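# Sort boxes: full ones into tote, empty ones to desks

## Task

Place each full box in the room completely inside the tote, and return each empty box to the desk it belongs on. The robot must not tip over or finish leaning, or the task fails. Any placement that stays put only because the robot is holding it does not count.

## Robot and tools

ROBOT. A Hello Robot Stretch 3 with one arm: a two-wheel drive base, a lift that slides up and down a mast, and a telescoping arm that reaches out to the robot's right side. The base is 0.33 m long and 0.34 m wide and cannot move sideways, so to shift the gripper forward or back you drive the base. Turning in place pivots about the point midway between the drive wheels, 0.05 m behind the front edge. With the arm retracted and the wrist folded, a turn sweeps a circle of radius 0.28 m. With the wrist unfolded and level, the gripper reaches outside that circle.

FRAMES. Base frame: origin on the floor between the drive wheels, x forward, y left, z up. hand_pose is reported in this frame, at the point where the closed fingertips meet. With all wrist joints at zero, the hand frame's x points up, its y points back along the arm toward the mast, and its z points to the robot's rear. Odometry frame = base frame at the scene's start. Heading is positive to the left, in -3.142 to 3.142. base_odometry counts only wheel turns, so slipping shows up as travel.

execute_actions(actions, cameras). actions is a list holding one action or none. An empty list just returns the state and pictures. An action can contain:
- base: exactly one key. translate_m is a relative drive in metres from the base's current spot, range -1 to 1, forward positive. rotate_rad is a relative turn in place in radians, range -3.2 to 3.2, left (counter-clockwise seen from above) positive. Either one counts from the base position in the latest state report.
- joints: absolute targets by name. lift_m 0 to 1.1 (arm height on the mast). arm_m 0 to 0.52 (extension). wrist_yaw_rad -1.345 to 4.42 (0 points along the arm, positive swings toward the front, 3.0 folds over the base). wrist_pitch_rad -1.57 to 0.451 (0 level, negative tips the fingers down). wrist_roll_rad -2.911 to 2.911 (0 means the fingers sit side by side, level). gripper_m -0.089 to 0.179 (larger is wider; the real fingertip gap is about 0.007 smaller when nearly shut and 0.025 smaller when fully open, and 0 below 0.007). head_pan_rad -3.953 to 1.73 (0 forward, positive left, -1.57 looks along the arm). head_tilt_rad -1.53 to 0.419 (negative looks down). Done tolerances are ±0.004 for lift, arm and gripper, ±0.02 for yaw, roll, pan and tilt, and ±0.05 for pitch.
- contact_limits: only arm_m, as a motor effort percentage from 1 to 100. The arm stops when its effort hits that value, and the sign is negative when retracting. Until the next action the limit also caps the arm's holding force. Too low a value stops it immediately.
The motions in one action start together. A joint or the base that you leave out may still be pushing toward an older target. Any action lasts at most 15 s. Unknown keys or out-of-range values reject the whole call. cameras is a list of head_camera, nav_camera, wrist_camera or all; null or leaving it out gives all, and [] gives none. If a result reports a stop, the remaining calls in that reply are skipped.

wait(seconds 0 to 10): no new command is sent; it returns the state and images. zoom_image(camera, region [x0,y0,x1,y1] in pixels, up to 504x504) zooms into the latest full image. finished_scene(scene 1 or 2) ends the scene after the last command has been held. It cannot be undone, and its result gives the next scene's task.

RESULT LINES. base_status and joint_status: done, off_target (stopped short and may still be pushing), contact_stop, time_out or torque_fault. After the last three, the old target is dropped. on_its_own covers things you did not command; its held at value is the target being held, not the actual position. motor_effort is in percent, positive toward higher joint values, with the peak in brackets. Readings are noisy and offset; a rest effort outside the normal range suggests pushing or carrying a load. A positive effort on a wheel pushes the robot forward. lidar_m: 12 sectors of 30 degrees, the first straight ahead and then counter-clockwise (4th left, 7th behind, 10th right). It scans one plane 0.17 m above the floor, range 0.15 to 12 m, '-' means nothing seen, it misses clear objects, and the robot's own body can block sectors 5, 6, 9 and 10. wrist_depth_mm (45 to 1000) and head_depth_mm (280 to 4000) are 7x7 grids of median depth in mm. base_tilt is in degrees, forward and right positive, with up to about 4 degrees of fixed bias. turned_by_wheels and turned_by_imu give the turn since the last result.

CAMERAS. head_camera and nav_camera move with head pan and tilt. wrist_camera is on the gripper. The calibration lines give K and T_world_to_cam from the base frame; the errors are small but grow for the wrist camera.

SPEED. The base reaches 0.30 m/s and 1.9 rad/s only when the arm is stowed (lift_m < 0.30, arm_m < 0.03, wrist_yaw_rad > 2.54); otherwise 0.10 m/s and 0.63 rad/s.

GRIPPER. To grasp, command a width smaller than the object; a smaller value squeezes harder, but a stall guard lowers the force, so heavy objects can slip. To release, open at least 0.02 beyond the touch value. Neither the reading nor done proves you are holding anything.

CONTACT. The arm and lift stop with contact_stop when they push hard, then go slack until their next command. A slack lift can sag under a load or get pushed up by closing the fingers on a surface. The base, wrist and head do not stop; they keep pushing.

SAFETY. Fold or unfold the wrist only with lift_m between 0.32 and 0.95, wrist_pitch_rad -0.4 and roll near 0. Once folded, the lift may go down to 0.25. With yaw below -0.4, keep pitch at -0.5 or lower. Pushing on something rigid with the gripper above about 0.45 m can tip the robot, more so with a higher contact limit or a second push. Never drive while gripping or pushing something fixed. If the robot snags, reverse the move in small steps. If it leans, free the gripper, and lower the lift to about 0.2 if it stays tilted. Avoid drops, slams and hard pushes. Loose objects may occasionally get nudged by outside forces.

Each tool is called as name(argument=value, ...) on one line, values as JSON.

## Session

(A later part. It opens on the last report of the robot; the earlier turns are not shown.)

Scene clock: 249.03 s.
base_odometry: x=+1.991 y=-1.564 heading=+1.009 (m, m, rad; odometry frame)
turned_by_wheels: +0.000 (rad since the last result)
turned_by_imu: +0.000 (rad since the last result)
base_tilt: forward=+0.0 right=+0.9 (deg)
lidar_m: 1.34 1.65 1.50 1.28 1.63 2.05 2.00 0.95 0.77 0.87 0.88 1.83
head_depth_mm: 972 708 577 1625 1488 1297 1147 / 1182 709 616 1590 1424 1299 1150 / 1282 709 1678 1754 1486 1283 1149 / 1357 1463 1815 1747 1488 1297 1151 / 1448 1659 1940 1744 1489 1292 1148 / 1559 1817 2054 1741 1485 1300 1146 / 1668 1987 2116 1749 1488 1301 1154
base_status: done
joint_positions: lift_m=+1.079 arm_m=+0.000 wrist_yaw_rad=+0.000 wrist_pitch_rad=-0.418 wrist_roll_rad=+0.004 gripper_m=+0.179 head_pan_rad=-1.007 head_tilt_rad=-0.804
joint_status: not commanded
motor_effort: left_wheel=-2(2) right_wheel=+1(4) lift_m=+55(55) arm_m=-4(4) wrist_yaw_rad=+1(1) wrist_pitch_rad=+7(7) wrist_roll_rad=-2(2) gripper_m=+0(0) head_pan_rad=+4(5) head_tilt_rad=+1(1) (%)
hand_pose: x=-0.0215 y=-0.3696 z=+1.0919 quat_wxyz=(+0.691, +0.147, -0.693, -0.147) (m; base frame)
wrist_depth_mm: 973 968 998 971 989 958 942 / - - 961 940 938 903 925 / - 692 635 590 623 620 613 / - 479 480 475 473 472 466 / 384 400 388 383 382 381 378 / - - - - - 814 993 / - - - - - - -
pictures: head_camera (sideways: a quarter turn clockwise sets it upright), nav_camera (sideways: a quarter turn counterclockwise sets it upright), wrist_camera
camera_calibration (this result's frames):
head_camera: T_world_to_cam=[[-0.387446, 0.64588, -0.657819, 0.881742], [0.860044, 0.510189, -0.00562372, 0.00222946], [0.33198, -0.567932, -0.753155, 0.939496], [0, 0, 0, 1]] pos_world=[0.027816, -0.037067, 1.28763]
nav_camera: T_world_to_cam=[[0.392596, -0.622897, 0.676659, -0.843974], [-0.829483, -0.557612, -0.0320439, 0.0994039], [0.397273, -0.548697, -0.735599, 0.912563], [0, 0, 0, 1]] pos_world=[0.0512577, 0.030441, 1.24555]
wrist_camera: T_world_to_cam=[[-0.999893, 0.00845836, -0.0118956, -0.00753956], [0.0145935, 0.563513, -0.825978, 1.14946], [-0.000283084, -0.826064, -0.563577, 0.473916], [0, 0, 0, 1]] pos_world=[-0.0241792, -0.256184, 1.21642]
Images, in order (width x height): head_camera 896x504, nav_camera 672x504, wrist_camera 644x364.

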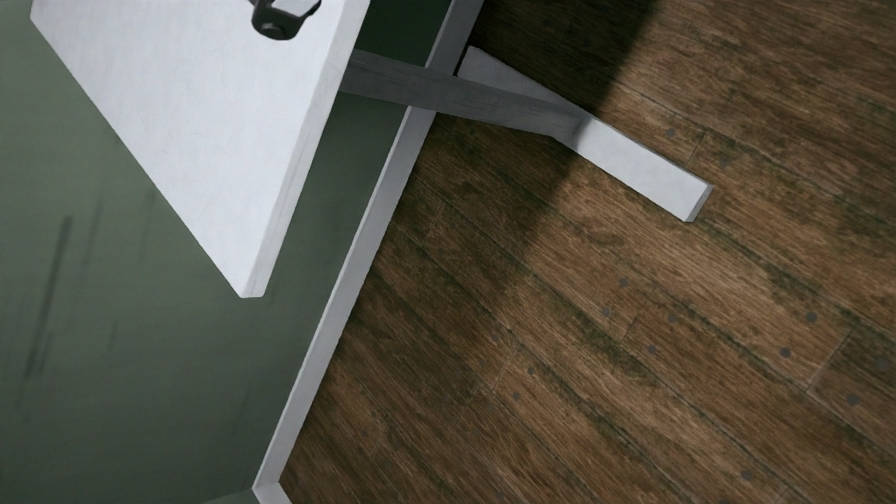

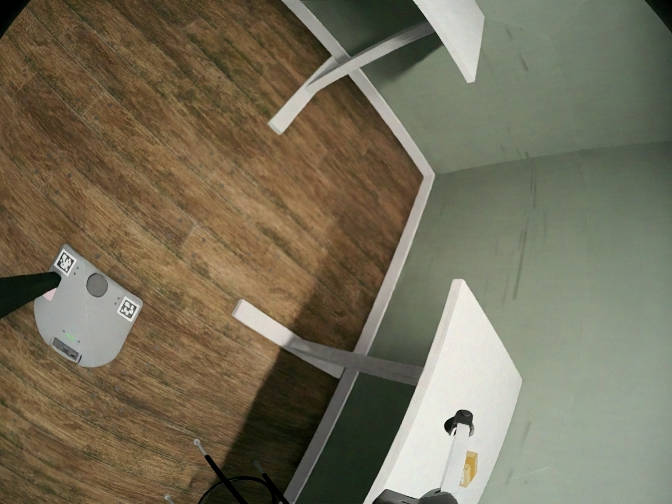

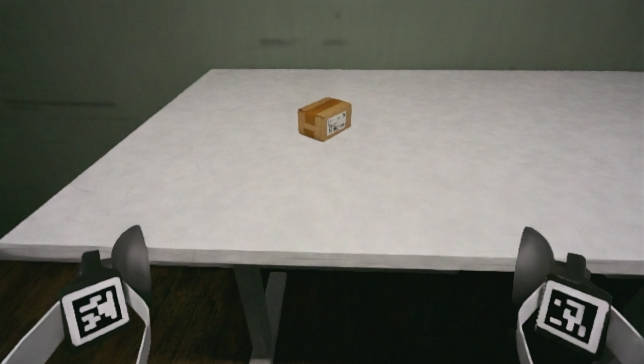

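execute_actions(actions=[{"joints":{"arm_m":0.475,"wrist_pitch_rad":-0.6}}], cameras=["wrist_camera"])

execute_actions(actions=[{"joints":{"lift_m":1.02}}], cameras=["wrist_camera"])

Scene clock: 258.77 s.
base_odometry: x=+1.991 y=-1.564 heading=+1.009 (m, m, rad; odometry frame)
turned_by_wheels: +0.000 (rad since the last result)
turned_by_imu: -0.001 (rad since the last result)
base_tilt: forward=+0.0 right=+0.8 (deg)
lidar_m: 1.33 1.65 1.50 1.28 1.62 2.06 2.00 0.95 0.77 0.87 0.88 1.83
head_depth_mm: 968 707 577 1632 1490 1299 1148 / 1183 709 614 1576 1430 1302 1146 / 1278 707 1680 1739 1493 1286 1148 / 1355 1463 1808 1740 1490 1296 1149 / 1453 1660 1929 1745 1494 1295 1149 / 1557 1819 2048 1743 1483 1295 1149 / 1677 1981 2109 1751 1490 1298 1145
base_status: not commanded
joint_positions: lift_m=+1.079 arm_m=+0.475 wrist_yaw_rad=+0.000 wrist_pitch_rad=-0.612 wrist_roll_rad=+0.004 gripper_m=+0.179 head_pan_rad=-1.007 head_tilt_rad=-0.804
joint_status: all done
motor_effort: left_wheel=-2(2) right_wheel=+2(1) lift_m=+55(56) arm_m=+4(4) wrist_yaw_rad=+1(0) wrist_pitch_rad=+5(7) wrist_roll_rad=-2(2) gripper_m=+0(1) head_pan_rad=+5(5) head_tilt_rad=+1(1) (%)
hand_pose: x=-0.0215 y=-0.8156 z=+1.0510 quat_wxyz=(+0.673, +0.213, -0.675, -0.214) (m; base frame)
wrist_depth_mm: 573 562 563 551 545 536 530 / 653 510 521 514 503 506 500 / 428 409 414 414 410 402 399 / 348 343 342 343 342 336 339 / 299 304 292 294 292 292 293 / 267 262 257 204 254 254 256 / - 229 220 186 229 228 -
pictures: wrist_camera
camera_calibration (this result's frames):
wrist_camera: T_world_to_cam=[[-0.999891, 0.0108492, -0.00997015, -0.00438938], [0.0147257, 0.712228, -0.701793, 1.35777], [-0.000512859, -0.701864, -0.712311, 0.340048], [0, 0, 0, 1]] pos_world=[-0.0242085, -0.728324, 1.19505]
Images, in order (width x height): wrist_camera 644x364.

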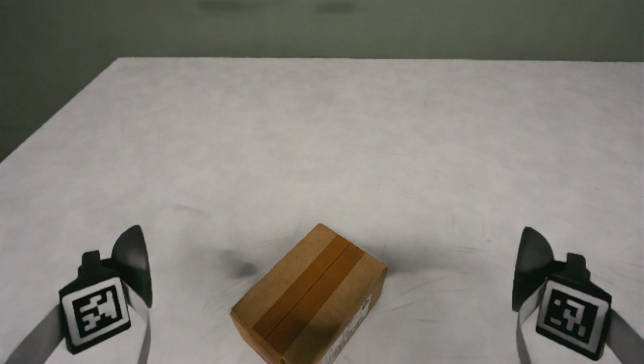

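Scene clock: 260.13 s.
base_odometry: x=+1.991 y=-1.564 heading=+1.009 (m, m, rad; odometry frame)
turned_by_wheels: +0.000 (rad since the last result)
turned_by_imu: +0.000 (rad since the last result)
base_tilt: forward=+0.0 right=+0.9 (deg)
lidar_m: 1.34 1.65 1.50 1.28 1.63 2.06 1.99 0.95 0.77 0.87 0.88 1.83
head_depth_mm: 968 709 576 1626 1491 1292 1149 / 1181 708 615 1579 1439 1293 1150 / 1278 711 1676 1750 1491 1288 1150 / 1363 1465 1816 1742 1486 1299 1149 / 1445 1672 1933 1750 1488 1295 1144 / 1554 1815 2047 1743 1495 1296 1149 / 1669 1979 2116 1751 1493 1291 1147
base_status: not commanded
joint_positions: lift_m=+1.021 arm_m=+0.475 wrist_yaw_rad=+0.000 wrist_pitch_rad=-0.612 wrist_roll_rad=+0.004 gripper_m=+0.179 head_pan_rad=-1.007 head_tilt_rad=-0.804
joint_status: all done
motor_effort: left_wheel=-2(2) right_wheel=+1(2) lift_m=+13(50) arm_m=+4(4) wrist_yaw_rad=+0(0) wrist_pitch_rad=+5(5) wrist_roll_rad=-2(2) gripper_m=+0(1) head_pan_rad=+5(5) head_tilt_rad=+2(1) (%)
hand_pose: x=-0.0215 y=-0.8156 z=+0.9926 quat_wxyz=(+0.673, +0.213, -0.675, -0.214) (m; base frame)
wrist_depth_mm: 553 509 517 502 504 499 501 / 394 387 390 386 382 377 379 / 315 311 307 310 306 305 303 / 261 260 259 194 256 258 255 / 223 229 216 161 215 220 219 / 201 199 149 144 194 194 193 / - 174 170 158 172 172 -
pictures: wrist_camera
camera_calibration (this result's frames):
wrist_camera: T_world_to_cam=[[-0.999891, 0.0108505, -0.00996857, -0.00497217], [0.0147256, 0.712319, -0.701702, 1.31676], [-0.000513021, -0.701772, -0.712401, 0.298643], [0, 0, 0, 1]] pos_world=[-0.0242085, -0.728322, 1.13668]
Images, in order (width x height): wrist_camera 644x364.

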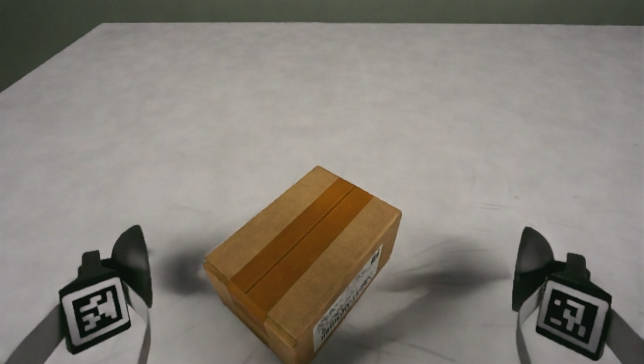

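Good placement; lower and grip.

execute_actions(actions=[{"base":{"translate_m":0.01},"joints":{"lift_m":0.993,"arm_m":0.465}}], cameras=[])

execute_actions(actions=[{"joints":{"gripper_m":0.025}}], cameras=["wrist_camera"])

execute_actions(actions=[{"joints":{"lift_m":1.04}}], cameras=["wrist_camera"])

Scene clock: 264.30 s.
base_odometry: x=+1.996 y=-1.555 heading=+1.009 (m, m, rad; odometry frame)
turned_by_wheels: +0.000 (rad since the last result)
turned_by_imu: -0.001 (rad since the last result)
base_tilt: forward=+0.0 right=+0.8 (deg)
lidar_m: 1.33 1.64 1.50 1.29 1.63 2.07 2.00 0.96 0.78 0.87 0.88 1.81
head_depth_mm: 969 708 577 1619 1488 1293 1151 / 1182 709 614 1580 1426 1291 1145 / 1280 708 1673 1740 1488 1287 1146 / 1367 1480 1816 1750 1495 1299 1151 / 1451 1677 1944 1741 1491 1298 1151 / 1557 1816 2056 1740 1491 1300 1152 / 1682 1975 2107 1742 1488 1297 1147
base_status: done
joint_positions: lift_m=+0.994 arm_m=+0.465 wrist_yaw_rad=+0.000 wrist_pitch_rad=-0.612 wrist_roll_rad=+0.004 gripper_m=+0.179 head_pan_rad=-1.007 head_tilt_rad=-0.804
joint_status: all done
motor_effort: left_wheel=-2(3) right_wheel=+1(6) lift_m=+13(14) arm_m=-4(3) wrist_yaw_rad=+0(1) wrist_pitch_rad=+5(5) wrist_roll_rad=-2(2) gripper_m=+0(0) head_pan_rad=+6(6) head_tilt_rad=+1(1) (%)
hand_pose: x=-0.0215 y=-0.8061 z=+0.9656 quat_wxyz=(+0.673, +0.213, -0.675, -0.214) (m; base frame)
wrist_depth_mm: 557 441 434 430 424 431 420 / 330 329 329 327 325 322 318 / 265 264 264 253 261 261 260 / 223 222 220 149 159 219 217 / 190 195 140 128 183 188 187 / 169 168 162 126 165 165 166 / - 148 148 144 147 146 -
pictures: none
No camera images: the call's "cameras" was empty. Leave "cameras" out to get every camera's image.

Scene clock: 266.33 s.
base_odometry: x=+1.996 y=-1.555 heading=+1.009 (m, m, rad; odometry frame)
turned_by_wheels: +0.000 (rad since the last result)
turned_by_imu: +0.000 (rad since the last result)
base_tilt: forward=+0.0 right=+0.8 (deg)
lidar_m: 1.33 1.65 1.50 1.28 1.63 2.07 2.01 0.96 0.78 0.87 0.88 1.82
head_depth_mm: 968 710 577 1630 1483 1294 1144 / 1184 708 615 1586 1426 1299 1149 / 1277 710 1677 1746 1493 1287 1150 / 1364 1483 1809 1748 1476 1298 1151 / 1453 1670 1937 1743 1488 1298 1149 / 1554 1812 2055 1748 1491 1297 1152 / 1680 1978 2116 1743 1495 1292 1150
base_status: not commanded
joint_positions: lift_m=+0.994 arm_m=+0.465 wrist_yaw_rad=-0.005 wrist_pitch_rad=-0.589 wrist_roll_rad=+0.000 gripper_m=+0.026 head_pan_rad=-1.007 head_tilt_rad=-0.804
joint_status: all done
motor_effort: left_wheel=-3(3) right_wheel=+4(4) lift_m=+13(13) arm_m=-3(4) wrist_yaw_rad=+7(6) wrist_pitch_rad=-4(6) wrist_roll_rad=+0(2) gripper_m=-19(89) head_pan_rad=+5(6) head_tilt_rad=+1(1) (%)
hand_pose: x=-0.0225 y=-0.8097 z=+0.9701 quat_wxyz=(+0.676, +0.204, -0.677, -0.207) (m; base frame)
wrist_depth_mm: 554 480 472 470 467 472 471 / 357 351 351 352 346 348 344 / 280 280 280 276 276 276 274 / 230 231 232 155 161 227 227 / 197 197 196 136 141 195 194 / 172 172 - 139 141 171 170 / 152 152 152 151 151 151 151
pictures: wrist_camera
camera_calibration (this result's frames):
wrist_camera: T_world_to_cam=[[-0.999881, 0.013514, -0.00750225, -0.0064351], [0.0147951, 0.696296, -0.717603, 1.29922], [-0.00447392, -0.717628, -0.696412, 0.258285], [0, 0, 0, 1]] pos_world=[-0.0245009, -0.719199, 1.11215]
Images, in order (width x height): wrist_camera 644x364.

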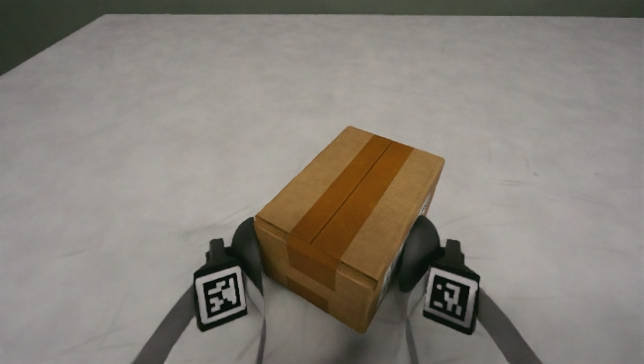

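Scene clock: 267.60 s.
base_odometry: x=+1.996 y=-1.555 heading=+1.009 (m, m, rad; odometry frame)
turned_by_wheels: +0.000 (rad since the last result)
turned_by_imu: +0.000 (rad since the last result)
base_tilt: forward=+0.0 right=+0.9 (deg)
lidar_m: 1.32 1.64 1.50 1.28 1.63 2.07 2.00 0.96 0.78 0.88 0.88 1.83
head_depth_mm: 970 708 576 1627 1487 1301 1148 / 1183 708 616 1582 1425 1297 1148 / 1276 709 1664 1744 1490 1285 1146 / 1358 1487 1814 1740 1493 1298 1146 / 1450 1676 1937 1743 1487 1301 1150 / 1556 1806 2054 1747 1484 1299 1147 / 1670 1975 2120 1750 1490 1293 1152
base_status: not commanded
joint_positions: lift_m=+1.039 arm_m=+0.465 wrist_yaw_rad=-0.001 wrist_pitch_rad=-0.635 wrist_roll_rad=+0.000 gripper_m=+0.026 head_pan_rad=-1.007 head_tilt_rad=-0.804
joint_status: all done
motor_effort: left_wheel=-2(3) right_wheel=+2(3) lift_m=+57(59) arm_m=-2(2) wrist_yaw_rad=+2(5) wrist_pitch_rad=+14(15) wrist_roll_rad=+0(0) gripper_m=-18(19) head_pan_rad=+5(6) head_tilt_rad=+1(1) (%)
hand_pose: x=-0.0218 y=-0.8021 z=+1.0064 quat_wxyz=(+0.672, +0.220, -0.672, -0.222) (m; base frame)
wrist_depth_mm: 585 520 514 511 511 510 505 / 409 400 396 393 395 395 393 / 326 327 325 324 322 322 321 / 274 275 273 161 176 270 272 / 237 236 237 136 141 236 236 / 210 209 203 143 142 209 206 / 187 188 186 186 182 185 184
pictures: wrist_camera
camera_calibration (this result's frames):
wrist_camera: T_world_to_cam=[[-0.999917, 0.010746, -0.00710392, -0.00825491], [0.0126942, 0.7282, -0.685247, 1.313], [-0.00219058, -0.685281, -0.728276, 0.347108], [0, 0, 0, 1]] pos_world=[-0.0241613, -0.718169, 1.15246]
Images, in order (width x height): wrist_camera 644x364.

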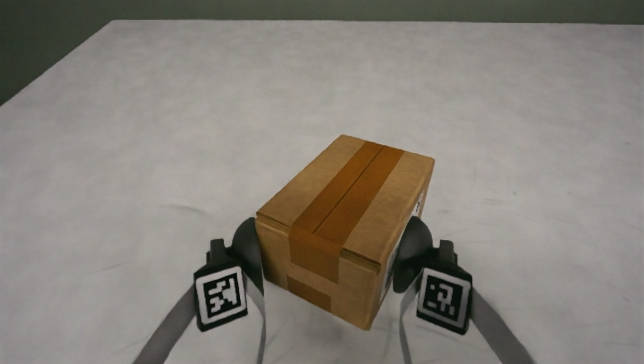

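execute_actions(actions=[{"joints":{"lift_m":0.997}}], cameras=[])

execute_actions(actions=[{"joints":{"gripper_m":0.16}}], cameras=[])

execute_actions(actions=[{"base":{"translate_m":0.04},"joints":{"wrist_yaw_rad":-0.35,"arm_m":0.5,"lift_m":1.0}}], cameras=["wrist_camera"])

Scene clock: 272.23 s.
base_odometry: x=+1.996 y=-1.555 heading=+1.009 (m, m, rad; odometry frame)
turned_by_wheels: +0.000 (rad since the last result)
turned_by_imu: -0.001 (rad since the last result)
base_tilt: forward=+0.0 right=+0.8 (deg)
lidar_m: 1.33 1.65 1.49 1.28 1.63 2.07 2.00 0.96 0.78 0.87 0.88 1.83
head_depth_mm: 970 710 576 1619 1488 1297 1148 / 1193 710 614 1579 1428 1298 1146 / 1278 710 1681 1744 1487 1288 1153 / 1365 1485 1802 1744 1488 1300 1154 / 1449 1671 1942 1739 1489 1297 1146 / 1554 1812 2039 1747 1491 1298 1150 / 1675 1975 2109 1752 1489 1296 1148
base_status: not commanded
joint_positions: lift_m=+0.998 arm_m=+0.465 wrist_yaw_rad=-0.001 wrist_pitch_rad=-0.609 wrist_roll_rad=+0.000 gripper_m=+0.026 head_pan_rad=-1.007 head_tilt_rad=-0.804
joint_status: all done
motor_effort: left_wheel=-2(2) right_wheel=+2(2) lift_m=+10(55) arm_m=-3(2) wrist_yaw_rad=+2(2) wrist_pitch_rad=+4(15) wrist_roll_rad=+0(0) gripper_m=-17(17) head_pan_rad=+5(5) head_tilt_rad=+1(1) (%)
hand_pose: x=-0.0218 y=-0.8065 z=+0.9703 quat_wxyz=(+0.674, +0.212, -0.675, -0.213) (m; base frame)
wrist_depth_mm: 557 455 456 452 452 444 443 / 345 343 339 340 334 332 336 / 274 274 273 273 272 270 270 / 231 230 227 155 166 226 226 / 196 195 197 137 141 193 195 / 172 172 171 148 146 170 170 / 153 152 150 152 152 151 151
pictures: none
No camera images: the call's "cameras" was empty. Leave "cameras" out to get every camera's image.

Scene clock: 274.07 s.
base_odometry: x=+1.996 y=-1.555 heading=+1.009 (m, m, rad; odometry frame)
turned_by_wheels: +0.000 (rad since the last result)
turned_by_imu: +0.000 (rad since the last result)
base_tilt: forward=+0.0 right=+0.9 (deg)
lidar_m: 1.33 1.64 1.50 1.28 1.63 2.07 2.00 0.96 0.78 0.87 0.88 1.82
head_depth_mm: 970 708 577 1632 1489 1298 1150 / 1188 708 614 1579 1427 1298 1146 / 1283 709 1671 1745 1478 1282 1145 / 1362 1479 1794 1748 1492 1298 1146 / 1453 1668 1944 1742 1491 1302 1152 / 1552 1802 2038 1749 1488 1299 1146 / 1683 1972 2118 1745 1492 1295 1152
base_status: not commanded
joint_positions: lift_m=+0.998 arm_m=+0.465 wrist_yaw_rad=-0.001 wrist_pitch_rad=-0.611 wrist_roll_rad=+0.000 gripper_m=+0.160 head_pan_rad=-1.007 head_tilt_rad=-0.804
joint_status: all done
motor_effort: left_wheel=-2(2) right_wheel=+2(1) lift_m=+12(12) arm_m=-3(3) wrist_yaw_rad=+3(3) wrist_pitch_rad=+4(4) wrist_roll_rad=+0(0) gripper_m=+0(82) head_pan_rad=+5(6) head_tilt_rad=+1(1) (%)
hand_pose: x=-0.0217 y=-0.8061 z=+0.9698 quat_wxyz=(+0.674, +0.213, -0.674, -0.213) (m; base frame)
wrist_depth_mm: 553 447 448 440 442 437 437 / 345 339 337 335 339 336 328 / 274 271 271 260 268 268 269 / 227 227 226 154 164 225 224 / 196 200 189 136 183 196 193 / 171 - 171 150 166 170 169 / - 148 152 151 151 147 150
pictures: none
No camera images: the call's "cameras" was empty. Leave "cameras" out to get every camera's image.

Scene clock: 275.67 s.
base_odometry: x=+2.018 y=-1.521 heading=+1.009 (m, m, rad; odometry frame)
turned_by_wheels: +0.000 (rad since the last result)
turned_by_imu: +0.000 (rad since the last result)
base_tilt: forward=+0.0 right=+0.9 (deg)
lidar_m: 1.29 1.61 1.48 1.29 1.65 2.11 2.04 0.99 0.80 0.87 1.35 1.78
head_depth_mm: 1092 708 577 1585 1490 1296 1151 / 1200 709 614 1707 1415 1292 1148 / 1280 1342 1676 1740 1492 1269 1147 / 1362 1535 1823 1741 1489 1300 1149 / 1451 1668 1949 1748 1489 1294 1146 / 1556 1818 2046 1748 1489 1291 1149 / 1665 1982 2108 1754 1494 1301 1152
base_status: done
joint_positions: lift_m=+0.999 arm_m=+0.500 wrist_yaw_rad=-0.348 wrist_pitch_rad=-0.612 wrist_roll_rad=+0.000 gripper_m=+0.160 head_pan_rad=-1.007 head_tilt_rad=-0.804
joint_status: all done
motor_effort: left_wheel=-2(2) right_wheel=+1(4) lift_m=+54(59) arm_m=+4(4) wrist_yaw_rad=-1(3) wrist_pitch_rad=+5(5) wrist_roll_rad=+0(0) gripper_m=-1(0) head_pan_rad=+5(5) head_tilt_rad=+1(1) (%)
hand_pose: x=-0.0884 y=-0.8288 z=+0.9709 quat_wxyz=(+0.627, +0.093, -0.701, -0.327) (m; base frame)
wrist_depth_mm: 429 448 447 446 449 442 438 / 340 342 339 334 335 334 333 / 274 272 272 272 270 270 268 / 228 228 220 156 226 225 226 / 197 202 142 134 195 197 195 / 172 - 118 117 171 170 170 / - 150 124 110 152 148 151
pictures: wrist_camera
camera_calibration (this result's frames):
wrist_camera: T_world_to_cam=[[-0.936702, 0.35005, -0.00731219, 0.212174], [0.254222, 0.665619, -0.701657, 1.29434], [-0.240748, -0.659103, -0.712478, 0.288136], [0, 0, 0, 1]] pos_world=[-0.0609385, -0.7459, 1.11503]
Images, in order (width x height): wrist_camera 644x364.

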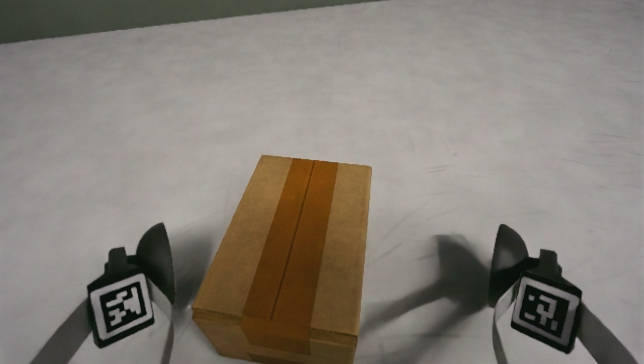

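Aligned, offset left; nudge forward and grip.

execute_actions(actions=[{"base":{"translate_m":0.025},"joints":{"lift_m":0.995,"arm_m":0.49}}], cameras=[])

execute_actions(actions=[{"joints":{"gripper_m":0.02}}], cameras=["wrist_camera"])

execute_actions(actions=[{"joints":{"lift_m":1.07}}], cameras=["wrist_camera"])

Scene clock: 280.60 s.
base_odometry: x=+2.031 y=-1.500 heading=+1.009 (m, m, rad; odometry frame)
turned_by_wheels: +0.000 (rad since the last result)
turned_by_imu: -0.001 (rad since the last result)
base_tilt: forward=+0.0 right=+0.9 (deg)
lidar_m: 1.26 1.59 1.47 1.29 1.67 2.13 2.07 1.01 0.81 0.86 1.35 1.75
head_depth_mm: 1120 710 577 1250 1484 1300 1149 / 1204 708 615 1697 1418 1296 1149 / 1285 1397 1664 1750 1488 1273 1145 / 1359 1558 1816 1744 1485 1295 1147 / 1455 1678 1940 1755 1488 1298 1148 / 1559 1810 2052 1751 1489 1297 1146 / 1671 1978 2116 1750 1481 1291 1143
base_status: done
joint_positions: lift_m=+0.996 arm_m=+0.490 wrist_yaw_rad=-0.349 wrist_pitch_rad=-0.612 wrist_roll_rad=+0.000 gripper_m=+0.160 head_pan_rad=-1.007 head_tilt_rad=-0.804
joint_status: all done
motor_effort: left_wheel=-2(3) right_wheel=+2(5) lift_m=+13(47) arm_m=-4(4) wrist_yaw_rad=-1(2) wrist_pitch_rad=+5(5) wrist_roll_rad=+0(0) gripper_m=+0(0) head_pan_rad=+5(5) head_tilt_rad=+1(1) (%)
hand_pose: x=-0.0885 y=-0.8192 z=+0.9676 quat_wxyz=(+0.627, +0.093, -0.701, -0.327) (m; base frame)
wrist_depth_mm: 430 440 442 438 436 435 433 / 337 332 329 331 330 327 327 / 268 267 267 266 263 265 263 / 224 223 223 151 208 220 221 / 192 198 191 131 180 193 190 / 169 - 163 122 159 167 166 / - 146 150 146 146 145 148
pictures: none
No camera images: the call's "cameras" was empty. Leave "cameras" out to get every camera's image.

Scene clock: 282.50 s.
base_odometry: x=+2.031 y=-1.500 heading=+1.009 (m, m, rad; odometry frame)
turned_by_wheels: +0.000 (rad since the last result)
turned_by_imu: +0.000 (rad since the last result)
base_tilt: forward=+0.0 right=+0.9 (deg)
lidar_m: 1.26 1.59 1.46 1.29 1.67 2.13 2.07 1.01 0.81 0.86 1.35 1.75
head_depth_mm: 1120 710 576 1253 1474 1295 1149 / 1212 709 615 1709 1416 1298 1153 / 1282 1406 1673 1751 1498 1276 1152 / 1362 1555 1820 1751 1493 1297 1153 / 1447 1679 1947 1746 1496 1299 1145 / 1560 1812 2050 1750 1488 1300 1151 / 1679 1988 2111 1757 1484 1298 1148
base_status: not commanded
joint_positions: lift_m=+0.996 arm_m=+0.490 wrist_yaw_rad=-0.350 wrist_pitch_rad=-0.594 wrist_roll_rad=+0.000 gripper_m=+0.021 head_pan_rad=-1.007 head_tilt_rad=-0.804
joint_status: all done
motor_effort: left_wheel=-2(2) right_wheel=+1(2) lift_m=+13(12) arm_m=-3(4) wrist_yaw_rad=+1(0) wrist_pitch_rad=-3(5) wrist_roll_rad=+0(0) gripper_m=-19(92) head_pan_rad=+6(4) head_tilt_rad=+1(1) (%)
hand_pose: x=-0.0897 y=-0.8220 z=+0.9712 quat_wxyz=(+0.630, +0.086, -0.702, -0.322) (m; base frame)
wrist_depth_mm: 431 454 471 473 470 471 460 / 353 354 351 350 350 345 347 / 283 280 278 279 278 275 273 / 234 232 232 157 216 229 229 / 200 199 199 135 142 196 194 / 174 173 127 124 120 171 170 / 153 153 153 146 149 152 152
pictures: wrist_camera
camera_calibration (this result's frames):
wrist_camera: T_world_to_cam=[[-0.936295, 0.351135, -0.00749542, 0.209716], [0.250651, 0.653103, -0.714584, 1.29229], [-0.24602, -0.67094, -0.69951, 0.269695], [0, 0, 0, 1]] pos_world=[-0.0612069, -0.736685, 1.11367]
Images, in order (width x height): wrist_camera 644x364.

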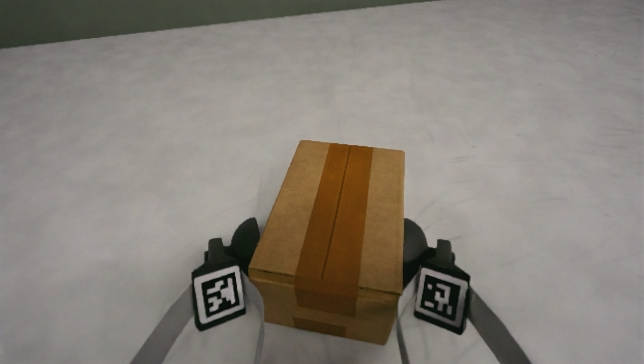

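Scene clock: 284.00 s.
base_odometry: x=+2.031 y=-1.500 heading=+1.009 (m, m, rad; odometry frame)
turned_by_wheels: +0.000 (rad since the last result)
turned_by_imu: +0.000 (rad since the last result)
base_tilt: forward=+0.1 right=+0.8 (deg)
lidar_m: 1.26 1.60 1.46 1.29 1.67 2.13 2.07 1.01 0.81 0.86 1.35 1.75
head_depth_mm: 1119 708 576 1248 1481 1297 1145 / 1211 708 614 1698 1415 1297 1149 / 1279 1397 1685 1748 1484 1272 1149 / 1363 1550 1815 1744 1491 1288 1150 / 1450 1674 1934 1752 1487 1298 1148 / 1556 1820 2046 1753 1495 1298 1147 / 1666 1970 2111 1744 1484 1303 1148
base_status: not commanded
joint_positions: lift_m=+1.069 arm_m=+0.490 wrist_yaw_rad=-0.350 wrist_pitch_rad=-0.634 wrist_roll_rad=+0.000 gripper_m=+0.021 head_pan_rad=-1.007 head_tilt_rad=-0.804
joint_status: all done
motor_effort: left_wheel=-2(2) right_wheel=+1(2) lift_m=+57(58) arm_m=-3(4) wrist_yaw_rad=+1(0) wrist_pitch_rad=+14(15) wrist_roll_rad=+0(0) gripper_m=-19(19) head_pan_rad=+5(6) head_tilt_rad=+1(0) (%)
hand_pose: x=-0.0874 y=-0.8157 z=+1.0366 quat_wxyz=(+0.623, +0.100, -0.700, -0.334) (m; base frame)
wrist_depth_mm: 455 485 521 560 587 591 587 / 466 455 457 458 460 454 450 / 376 374 374 376 372 372 376 / 317 317 318 162 296 312 312 / 275 276 276 136 143 272 273 / 240 242 130 123 119 240 240 / 215 215 215 206 210 214 214
pictures: wrist_camera
camera_calibration (this result's frames):
wrist_camera: T_world_to_cam=[[-0.936197, 0.351403, -0.007112, 0.209974], [0.260249, 0.679462, -0.686004, 1.32706], [-0.236232, -0.644086, -0.727563, 0.372089], [0, 0, 0, 1]] pos_world=[-0.0608895, -0.735817, 1.18258]
Images, in order (width x height): wrist_camera 644x364.

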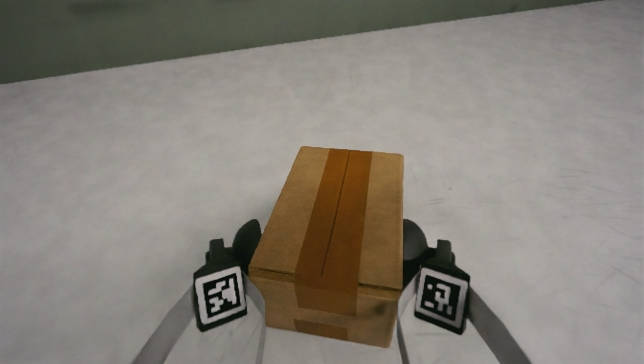

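execute_actions(actions=[{"joints":{"arm_m":0.03,"wrist_yaw_rad":0.0,"lift_m":1.08}}], cameras=[])

execute_actions(actions=[{"base":{"translate_m":-1.0},"joints":{"head_pan_rad":-1.6,"head_tilt_rad":-1.0}}], cameras=[])

execute_actions(actions=[{"base":{"translate_m":-0.67},"joints":{"lift_m":0.45}}], cameras=["head_camera"])

Scene clock: 291.83 s.
base_odometry: x=+2.031 y=-1.500 heading=+1.009 (m, m, rad; odometry frame)
turned_by_wheels: +0.000 (rad since the last result)
turned_by_imu: -0.001 (rad since the last result)
base_tilt: forward=+0.0 right=+0.9 (deg)
lidar_m: 1.27 1.59 1.46 1.29 1.67 2.14 2.07 1.01 0.81 0.86 1.35 1.75
head_depth_mm: 1116 709 576 1249 1476 1294 1148 / 1214 711 616 1697 1419 1292 1150 / 1279 1406 1676 1746 1488 1274 1150 / 1356 1559 1817 1746 1498 1297 1149 / 1457 1673 1942 1742 1489 1293 1152 / 1557 1820 2059 1750 1486 1300 1146 / 1673 1997 2113 1754 1486 1297 1152
base_status: not commanded
joint_positions: lift_m=+1.079 arm_m=+0.030 wrist_yaw_rad=+0.000 wrist_pitch_rad=-0.635 wrist_roll_rad=+0.000 gripper_m=+0.021 head_pan_rad=-1.007 head_tilt_rad=-0.804
joint_status: all done
motor_effort: left_wheel=-1(2) right_wheel=+1(2) lift_m=+58(58) arm_m=-4(5) wrist_yaw_rad=+0(5) wrist_pitch_rad=+15(15) wrist_roll_rad=+0(0) gripper_m=-19(19) head_pan_rad=+6(5) head_tilt_rad=+1(2) (%)
hand_pose: x=-0.0216 y=-0.3673 z=+1.0465 quat_wxyz=(+0.672, +0.221, -0.672, -0.221) (m; base frame)
wrist_depth_mm: - 996 632 631 613 625 617 / - 515 488 485 483 485 485 / - 399 396 394 393 387 389 / - 359 349 162 330 343 336 / - - - 136 144 - 763 / - - 131 123 119 - - / - - - - - - -
pictures: none
No camera images: the call's "cameras" was empty. Leave "cameras" out to get every camera's image.

Scene clock: 303.33 s.
base_odometry: x=+1.498 y=-2.346 heading=+1.009 (m, m, rad; odometry frame)
turned_by_wheels: +0.000 (rad since the last result)
turned_by_imu: -0.002 (rad since the last result)
base_tilt: forward=+0.0 right=+0.8 (deg)
lidar_m: 2.25 2.15 1.51 1.30 1.49 1.11 1.07 1.12 1.31 0.83 0.68 1.42
head_depth_mm: - - 1662 1510 1347 1216 1110 / - - 1638 1502 1352 1220 1140 / - - 1645 1483 1349 1222 - / 617 - 1650 1478 1345 1215 - / 609 551 1659 1512 1345 1215 1109 / 591 537 1338 1456 1350 1218 1111 / 591 536 971 1505 1352 1215 1110
base_status: done
joint_positions: lift_m=+1.079 arm_m=+0.030 wrist_yaw_rad=+0.000 wrist_pitch_rad=-0.635 wrist_roll_rad=+0.000 gripper_m=+0.021 head_pan_rad=-1.593 head_tilt_rad=-0.987
joint_status: all done
motor_effort: left_wheel=-2(5) right_wheel=+1(3) lift_m=+57(57) arm_m=-4(4) wrist_yaw_rad=+2(2) wrist_pitch_rad=+14(14) wrist_roll_rad=+0(0) gripper_m=-17(18) head_pan_rad=-4(50) head_tilt_rad=-5(15) (%)
hand_pose: x=-0.0216 y=-0.3673 z=+1.0465 quat_wxyz=(+0.672, +0.221, -0.672, -0.221) (m; base frame)
wrist_depth_mm: 638 634 638 623 629 937 948 / 496 493 434 486 476 - - / 402 395 396 391 392 - - / 343 343 335 162 320 338 - / - 788 783 136 144 - - / - - 131 123 119 - - / - - - - - - -
pictures: none
No camera images: the call's "cameras" was empty. Leave "cameras" out to get every camera's image.

Scene clock: 311.03 s.
base_odometry: x=+1.141 y=-2.913 heading=+1.009 (m, m, rad; odometry frame)
turned_by_wheels: +0.000 (rad since the last result)
turned_by_imu: -0.001 (rad since the last result)
base_tilt: forward=+0.0 right=+0.9 (deg)
lidar_m: 3.35 1.95 1.43 1.48 0.56 0.42 0.40 0.42 0.59 1.26 1.00 1.83
head_depth_mm: 1162 1241 1247 1247 1250 1187 1099 / 1204 1431 1619 1497 1347 1236 - / 1202 1429 1635 1480 1349 - - / 1201 1424 1652 1477 1343 1199 - / 1195 1420 1645 1485 1345 1219 1107 / 1202 1419 1648 1502 1351 1218 1112 / 1199 1420 1649 1507 1342 1212 1112
base_status: done
joint_positions: lift_m=+0.451 arm_m=+0.030 wrist_yaw_rad=+0.000 wrist_pitch_rad=-0.635 wrist_roll_rad=+0.000 gripper_m=+0.021 head_pan_rad=-1.593 head_tilt_rad=-0.988
joint_status: all done
motor_effort: left_wheel=-1(5) right_wheel=+2(2) lift_m=+15(51) arm_m=-4(4) wrist_yaw_rad=+1(0) wrist_pitch_rad=+14(14) wrist_roll_rad=+0(0) gripper_m=-18(19) head_pan_rad=-4(5) head_tilt_rad=-4(4) (%)
hand_pose: x=-0.0216 y=-0.3673 z=+0.4181 quat_wxyz=(+0.672, +0.221, -0.672, -0.221) (m; base frame)
wrist_depth_mm: 973 - - 953 972 746 481 / 660 - - - - 735 479 / 776 906 957 813 942 745 477 / 768 794 793 162 717 719 480 / 669 679 688 136 144 660 468 / 598 607 130 124 119 594 470 / 540 549 533 515 518 533 450
pictures: head_camera (sideways: a quarter turn clockwise sets it upright)
camera_calibration (this result's frames):
head_camera: T_world_to_cam=[[0.036847, 0.859892, -0.509144, 0.685456], [0.998734, -0.0491495, -0.0107296, 0.00802881], [-0.0342505, -0.508104, -0.860614, 1.08144], [0, 0, 0, 1]] pos_world=[0.00376409, -0.0395415, 1.27978]
Images, in order (width x height): head_camera 896x504.

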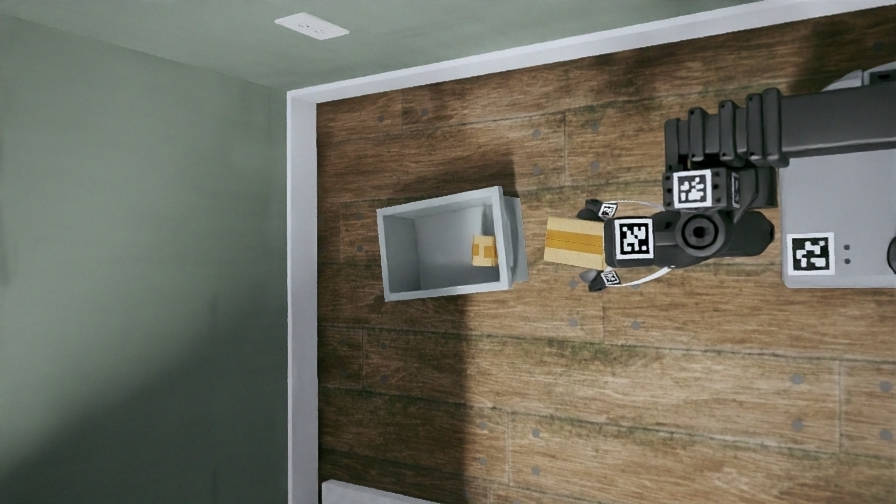

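execute_actions(actions=[{"joints":{"arm_m":0.52,"lift_m":0.33,"wrist_pitch_rad":-0.9}}], cameras=[])

execute_actions(actions=[{"joints":{"lift_m":0.22}}], cameras=["wrist_camera","head_camera"])

Scene clock: 317.87 s.
base_odometry: x=+1.141 y=-2.913 heading=+1.009 (m, m, rad; odometry frame)
turned_by_wheels: +0.000 (rad since the last result)
turned_by_imu: -0.001 (rad since the last result)
base_tilt: forward=+0.0 right=+0.9 (deg)
lidar_m: 3.36 1.95 1.42 1.48 0.57 0.42 0.40 0.42 0.59 1.26 1.00 1.83
head_depth_mm: 1162 1244 1246 1250 1250 1186 1101 / 1204 1424 1622 1496 1346 1218 1140 / 1207 1422 1653 1476 1347 1213 - / 1204 1422 1670 1482 1349 1215 - / 1204 1421 1647 1484 1346 1221 1111 / 1200 1420 1637 1496 1344 1215 1112 / 1199 1414 1635 1504 1340 1215 1106
base_status: not commanded
joint_positions: lift_m=+0.331 arm_m=+0.519 wrist_yaw_rad=+0.000 wrist_pitch_rad=-0.924 wrist_roll_rad=+0.000 gripper_m=+0.021 head_pan_rad=-1.593 head_tilt_rad=-0.988
joint_status: all done
motor_effort: left_wheel=-1(1) right_wheel=+2(2) lift_m=+15(12) arm_m=+3(5) wrist_yaw_rad=+1(1) wrist_pitch_rad=+10(15) wrist_roll_rad=+0(0) gripper_m=-18(19) head_pan_rad=-4(4) head_tilt_rad=-4(4) (%)
hand_pose: x=-0.0216 y=-0.7995 z=+0.2505 quat_wxyz=(+0.633, +0.315, -0.633, -0.316) (m; base frame)
wrist_depth_mm: 598 581 577 567 559 554 477 / 564 563 566 565 565 558 460 / 513 508 504 508 505 499 464 / 471 466 452 161 329 460 450 / 432 432 432 135 144 425 417 / 402 404 129 123 119 397 397 / 376 375 357 284 327 365 371
pictures: none
No camera images: the call's "cameras" was empty. Leave "cameras" out to get every camera's image.

Scene clock: 319.70 s.
base_odometry: x=+1.141 y=-2.913 heading=+1.009 (m, m, rad; odometry frame)
turned_by_wheels: +0.000 (rad since the last result)
turned_by_imu: +0.000 (rad since the last result)
base_tilt: forward=+0.0 right=+0.9 (deg)
lidar_m: 3.36 1.95 1.43 1.48 0.56 0.42 0.40 0.42 0.58 0.77 1.00 1.82
head_depth_mm: 1163 1241 1245 1256 1250 1189 1099 / 1208 1420 1620 1493 1344 1220 1139 / 1205 1423 1652 1510 1348 1217 - / 1204 1426 1647 1454 1342 1217 - / 1201 1424 1638 1479 1341 1219 1108 / 1197 1415 1647 1506 1344 1217 1110 / 1199 1416 1646 1501 1343 1219 1108
base_status: not commanded
joint_positions: lift_m=+0.221 arm_m=+0.519 wrist_yaw_rad=+0.000 wrist_pitch_rad=-0.924 wrist_roll_rad=+0.000 gripper_m=+0.021 head_pan_rad=-1.593 head_tilt_rad=-0.988
joint_status: all done
motor_effort: left_wheel=-2(1) right_wheel=+2(1) lift_m=+15(15) arm_m=+4(4) wrist_yaw_rad=+1(1) wrist_pitch_rad=+10(10) wrist_roll_rad=+0(0) gripper_m=-18(18) head_pan_rad=-4(5) head_tilt_rad=-4(4) (%)
hand_pose: x=-0.0216 y=-0.7995 z=+0.1405 quat_wxyz=(+0.633, +0.315, -0.633, -0.316) (m; base frame)
wrist_depth_mm: 459 463 462 453 452 447 441 / 408 415 259 253 253 403 406 / 374 373 273 293 294 361 369 / 347 339 279 161 242 328 335 / 317 314 192 135 143 208 310 / 291 293 128 123 119 181 284 / 273 273 213 263 264 170 270
pictures: head_camera (sideways: a quarter turn clockwise sets it upright), wrist_camera
camera_calibration (this result's frames):
head_camera: T_world_to_cam=[[0.0368508, 0.859963, -0.509024, 0.6853], [0.998734, -0.0491506, -0.0107334, 0.00803369], [-0.0342491, -0.507984, -0.860685, 1.08153], [0, 0, 0, 1]] pos_world=[0.00376406, -0.0395384, 1.27978]
wrist_camera: T_world_to_cam=[[-0.999927, 0.0113402, -0.00410989, -0.0141679], [0.0119775, 0.893255, -0.44939, 0.816515], [-0.00142499, -0.449407, -0.893326, -0.0699633], [0, 0, 0, 1]] pos_world=[-0.0240464, -0.760638, 0.304376]
Images, in order (width x height): head_camera 896x504, wrist_camera 644x364.

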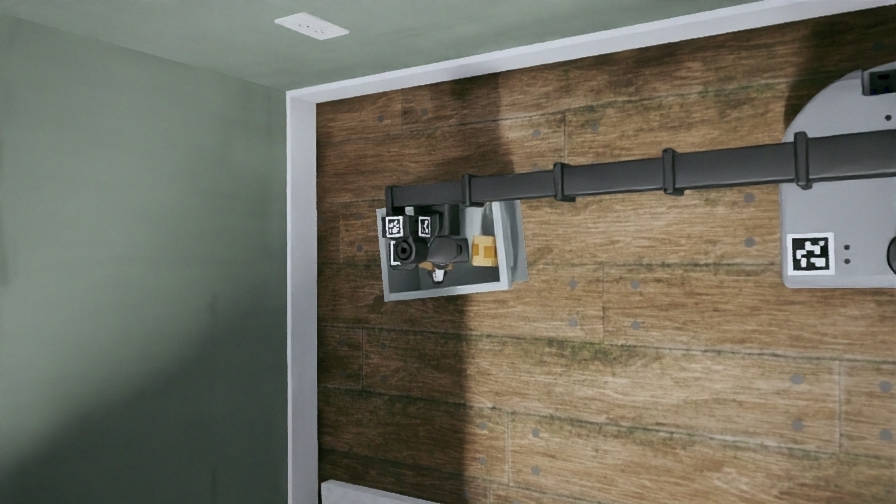

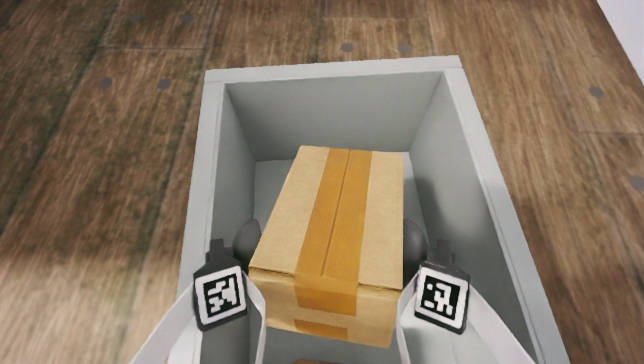

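execute_actions(actions=[{"joints":{"lift_m":0.185,"wrist_pitch_rad":-1.03,"arm_m":0.51}}], cameras=["wrist_camera"])

execute_actions(actions=[{"joints":{"gripper_m":0.085}}], cameras=[])

execute_actions(actions=[{"joints":{"lift_m":0.45}}], cameras=["wrist_camera","head_camera"])

Scene clock: 323.50 s.
base_odometry: x=+1.141 y=-2.913 heading=+1.009 (m, m, rad; odometry frame)
turned_by_wheels: +0.000 (rad since the last result)
turned_by_imu: +0.000 (rad since the last result)
base_tilt: forward=+0.1 right=+0.9 (deg)
lidar_m: 3.35 1.95 1.43 1.48 0.56 0.42 0.40 0.42 0.58 1.26 1.00 1.83
head_depth_mm: 1163 1244 1246 1253 1250 1186 1097 / 1204 1430 1621 1495 1354 1221 1143 / 1208 1424 1649 1507 1349 1220 - / 1204 1424 1648 1453 1347 1216 - / 1200 1421 1652 1478 1343 1221 1111 / 1201 1420 1645 1501 1346 1220 1108 / 1196 1418 1643 1511 1347 1217 1111
base_status: not commanded
joint_positions: lift_m=+0.186 arm_m=+0.510 wrist_yaw_rad=+0.000 wrist_pitch_rad=-1.025 wrist_roll_rad=+0.000 gripper_m=+0.021 head_pan_rad=-1.593 head_tilt_rad=-0.988
joint_status: all done
motor_effort: left_wheel=-1(2) right_wheel=+1(2) lift_m=+12(13) arm_m=-5(5) wrist_yaw_rad=+1(2) wrist_pitch_rad=-2(10) wrist_roll_rad=+0(0) gripper_m=-18(19) head_pan_rad=-4(4) head_tilt_rad=-4(4) (%)
hand_pose: x=-0.0216 y=-0.7677 z=+0.0930 quat_wxyz=(+0.616, +0.347, -0.616, -0.347) (m; base frame)
wrist_depth_mm: 347 349 222 241 244 196 340 / 316 316 249 295 288 184 314 / 300 293 238 288 289 175 295 / 281 275 229 186 269 179 272 / 264 257 169 135 251 182 143 / 249 189 133 124 118 180 134 / 236 231 202 136 224 176 125
pictures: wrist_camera
camera_calibration (this result's frames):
wrist_camera: T_world_to_cam=[[-0.999926, 0.0118346, -0.00295126, -0.0144654], [0.0121086, 0.934093, -0.356824, 0.789519], [-0.0014661, -0.356833, -0.934167, -0.0231691], [0, 0, 0, 1]] pos_world=[-0.0240582, -0.74558, 0.260033]
Images, in order (width x height): wrist_camera 644x364.

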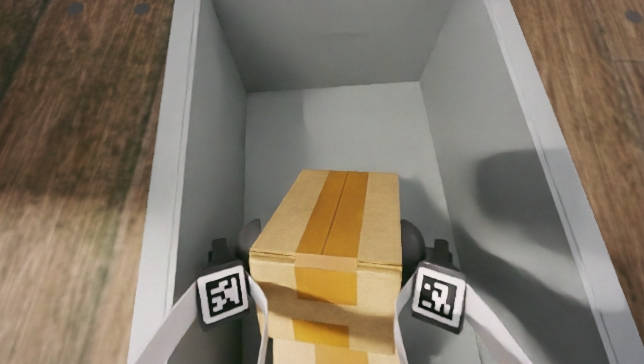

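Scene clock: 324.63 s.
base_odometry: x=+1.141 y=-2.913 heading=+1.008 (m, m, rad; odometry frame)
turned_by_wheels: +0.000 (rad since the last result)
turned_by_imu: +0.000 (rad since the last result)
base_tilt: forward=+0.0 right=+0.9 (deg)
lidar_m: 3.35 1.95 1.43 1.48 0.56 0.42 0.41 0.42 0.59 1.26 1.00 1.82
head_depth_mm: 1161 1243 1243 1252 1256 1183 1095 / 1203 1438 1621 1496 1349 1218 1144 / 1205 1427 1646 1505 1351 1215 - / 1204 1419 1639 1457 1348 1217 - / 1203 1421 1636 1477 1342 1218 1114 / 1195 1419 1649 1513 1347 1220 1114 / 1203 1419 1630 1508 1341 1214 1110
base_status: not commanded
joint_positions: lift_m=+0.186 arm_m=+0.510 wrist_yaw_rad=+0.000 wrist_pitch_rad=-1.037 wrist_roll_rad=+0.000 gripper_m=+0.085 head_pan_rad=-1.593 head_tilt_rad=-0.988
joint_status: all done
motor_effort: left_wheel=-2(2) right_wheel=+2(2) lift_m=+14(15) arm_m=-4(6) wrist_yaw_rad=+2(0) wrist_pitch_rad=+3(3) wrist_roll_rad=+0(0) gripper_m=+1(75) head_pan_rad=-5(3) head_tilt_rad=-4(5) (%)
hand_pose: x=-0.0216 y=-0.7647 z=+0.0916 quat_wxyz=(+0.614, +0.351, -0.614, -0.351) (m; base frame)
wrist_depth_mm: 339 340 224 244 249 195 333 / 319 309 250 301 292 182 309 / 298 292 241 291 287 174 289 / 277 270 230 272 272 177 267 / 260 254 193 165 256 182 141 / 247 137 - 156 241 172 134 / 234 230 201 149 227 190 125
pictures: none
No camera images: the call's "cameras" was empty. Leave "cameras" out to get every camera's image.

Scene clock: 327.87 s.
base_odometry: x=+1.141 y=-2.913 heading=+1.009 (m, m, rad; odometry frame)
turned_by_wheels: +0.000 (rad since the last result)
turned_by_imu: +0.000 (rad since the last result)
base_tilt: forward=+0.1 right=+0.8 (deg)
lidar_m: 3.36 1.95 1.43 1.48 0.56 0.42 0.41 0.42 0.58 1.27 1.00 1.83
head_depth_mm: 1162 1241 1244 1252 1249 1186 1102 / 1205 1422 1623 1495 1345 1225 - / 1208 1425 1632 1448 1350 1215 - / 1203 1430 1642 1484 1347 1216 - / 1200 1415 1648 1476 1345 1217 1110 / 1198 1420 1644 1508 1350 1215 1109 / 1199 1422 1635 1502 1342 1210 1110
base_status: not commanded
joint_positions: lift_m=+0.449 arm_m=+0.510 wrist_yaw_rad=+0.000 wrist_pitch_rad=-1.037 wrist_roll_rad=+0.000 gripper_m=+0.085 head_pan_rad=-1.593 head_tilt_rad=-0.988
joint_status: all done
motor_effort: left_wheel=-2(2) right_wheel=+1(2) lift_m=+55(59) arm_m=-4(5) wrist_yaw_rad=+1(2) wrist_pitch_rad=+3(3) wrist_roll_rad=+0(0) gripper_m=+0(1) head_pan_rad=-4(5) head_tilt_rad=-4(4) (%)
hand_pose: x=-0.0216 y=-0.7647 z=+0.3550 quat_wxyz=(+0.614, +0.350, -0.614, -0.351) (m; base frame)
wrist_depth_mm: 642 661 654 647 656 625 487 / 620 654 647 641 645 626 486 / 605 610 599 599 610 591 476 / 572 561 563 539 561 557 460 / 539 529 532 534 525 527 463 / 499 503 486 489 486 506 452 / 479 470 469 395 466 466 443
pictures: head_camera (sideways: a quarter turn clockwise sets it upright), wrist_camera
camera_calibration (this result's frames):
head_camera: T_world_to_cam=[[0.0368567, 0.860065, -0.508851, 0.685074], [0.998734, -0.0491527, -0.0107388, 0.00804076], [-0.0342475, -0.507811, -0.860788, 1.08166], [0, 0, 0, 1]] pos_world=[0.00376399, -0.039534, 1.27977]
wrist_camera: T_world_to_cam=[[-0.999923, 0.012054, -0.00280615, -0.0136307], [0.0122817, 0.938458, -0.345176, 0.879427], [-0.00152729, -0.345184, -0.938534, 0.233058], [0, 0, 0, 1]] pos_world=[-0.0240745, -0.744693, 0.522251]
Images, in order (width x height): head_camera 896x504, wrist_camera 644x364.

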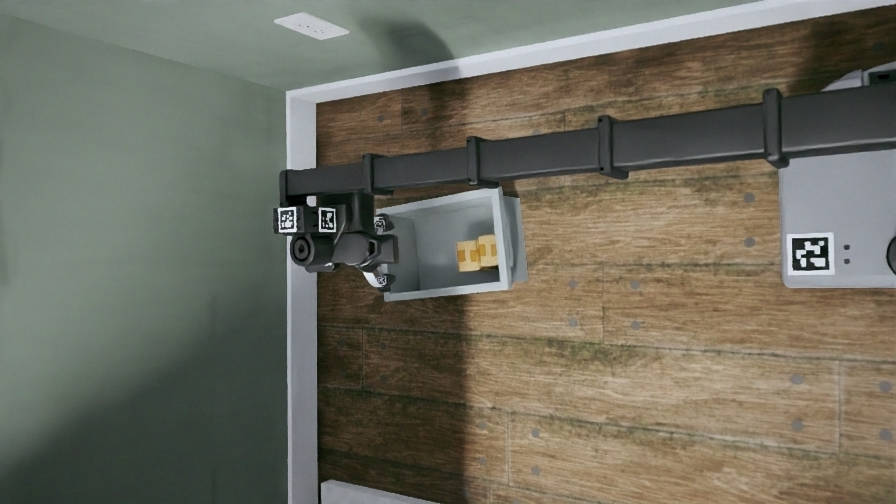

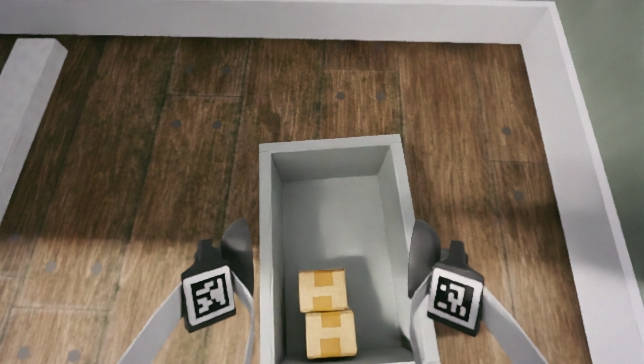

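execute_actions(actions=[])

Scene clock: 330.13 s.
base_odometry: x=+1.141 y=-2.913 heading=+1.009 (m, m, rad; odometry frame)
turned_by_wheels: +0.000 (rad since the last result)
turned_by_imu: +0.000 (rad since the last result)
base_tilt: forward=+0.0 right=+0.8 (deg)
lidar_m: 3.36 1.95 1.42 1.48 0.56 0.42 0.40 0.42 0.58 1.26 0.99 1.83
head_depth_mm: 1159 1243 1242 1252 1256 1190 1096 / 1207 1426 1621 1499 1344 1228 - / 1202 1421 1641 1449 1350 1217 - / 1202 1421 1639 1481 1344 1217 - / 1200 1416 1652 1485 1346 1220 1112 / 1201 1415 1641 1506 1345 1214 1109 / 1201 1415 1639 1502 1342 1215 1109
base_status: not commanded
joint_positions: lift_m=+0.449 arm_m=+0.510 wrist_yaw_rad=+0.000 wrist_pitch_rad=-1.037 wrist_roll_rad=+0.000 gripper_m=+0.085 head_pan_rad=-1.593 head_tilt_rad=-0.988
joint_status: all done
motor_effort: left_wheel=-2(2) right_wheel=+2(2) lift_m=+54(59) arm_m=-3(5) wrist_yaw_rad=+1(2) wrist_pitch_rad=+3(3) wrist_roll_rad=+0(0) gripper_m=+0(1) head_pan_rad=-4(5) head_tilt_rad=-4(4) (%)
hand_pose: x=-0.0216 y=-0.7647 z=+0.3550 quat_wxyz=(+0.614, +0.350, -0.614, -0.351) (m; base frame)
wrist_depth_mm: 657 669 658 645 631 612 485 / 623 666 650 649 638 633 484 / 597 605 600 594 598 589 480 / 575 568 562 551 552 563 460 / 539 524 538 536 521 528 459 / 505 501 486 486 485 506 454 / 482 482 470 402 465 471 447
pictures: head_camera (sideways: a quarter turn clockwise sets it upright), nav_camera (sideways: a quarter turn counterclockwise sets it upright), wrist_camera
camera_calibration (this result's frames):
head_camera: T_world_to_cam=[[0.0368566, 0.860065, -0.508851, 0.685074], [0.998734, -0.0491526, -0.0107388, 0.00804076], [-0.0342474, -0.507811, -0.860788, 1.08166], [0, 0, 0, 1]] pos_world=[0.00376399, -0.039534, 1.27977]
nav_camera: T_world_to_cam=[[-0.0199365, -0.847497, 0.530426, -0.650932], [-0.999329, 0.000588512, -0.0366203, 0.10639], [0.0307234, -0.5308, -0.84694, 1.05956], [0, 0, 0, 1]] pos_world=[0.0607876, 0.0106903, 1.24655]
wrist_camera: T_world_to_cam=[[-0.999923, 0.0120539, -0.00280619, -0.0136307], [0.0122816, 0.938457, -0.345176, 0.879427], [-0.00152723, -0.345184, -0.938534, 0.233057], [0, 0, 0, 1]] pos_world=[-0.0240745, -0.744693, 0.522251]
Images, in order (width x height): head_camera 896x504, nav_camera 672x504, wrist_camera 644x364.

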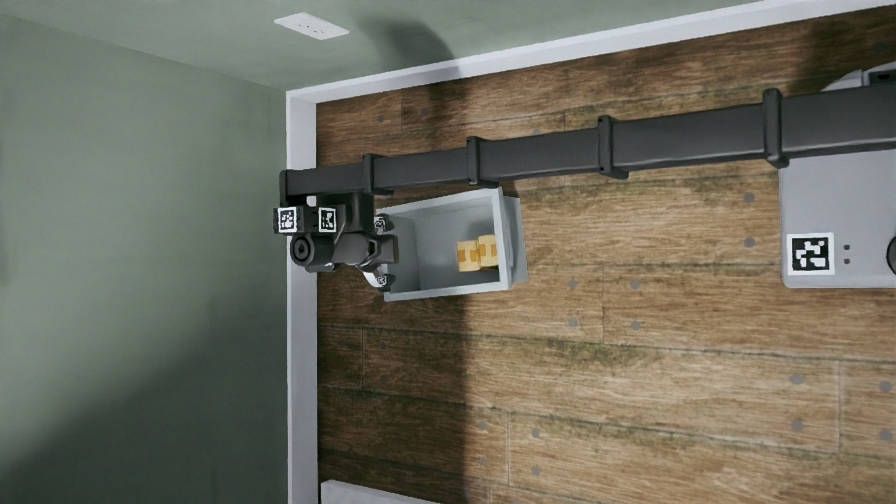

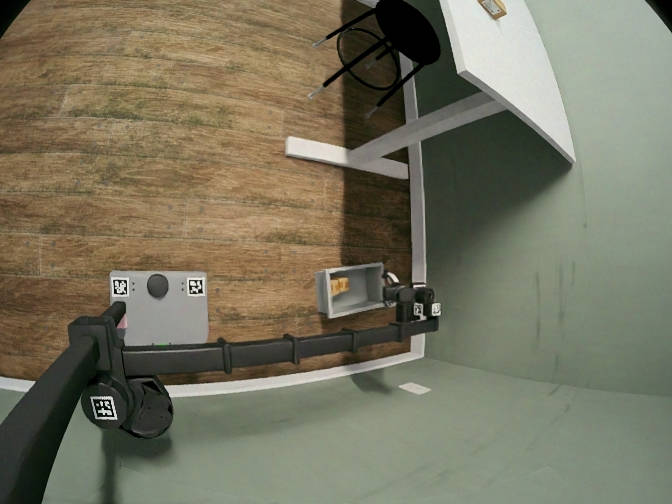

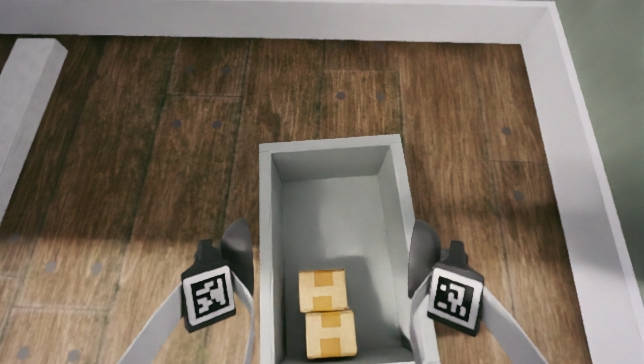

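finished_scene(scene=2)

The scene is finished: the task was done.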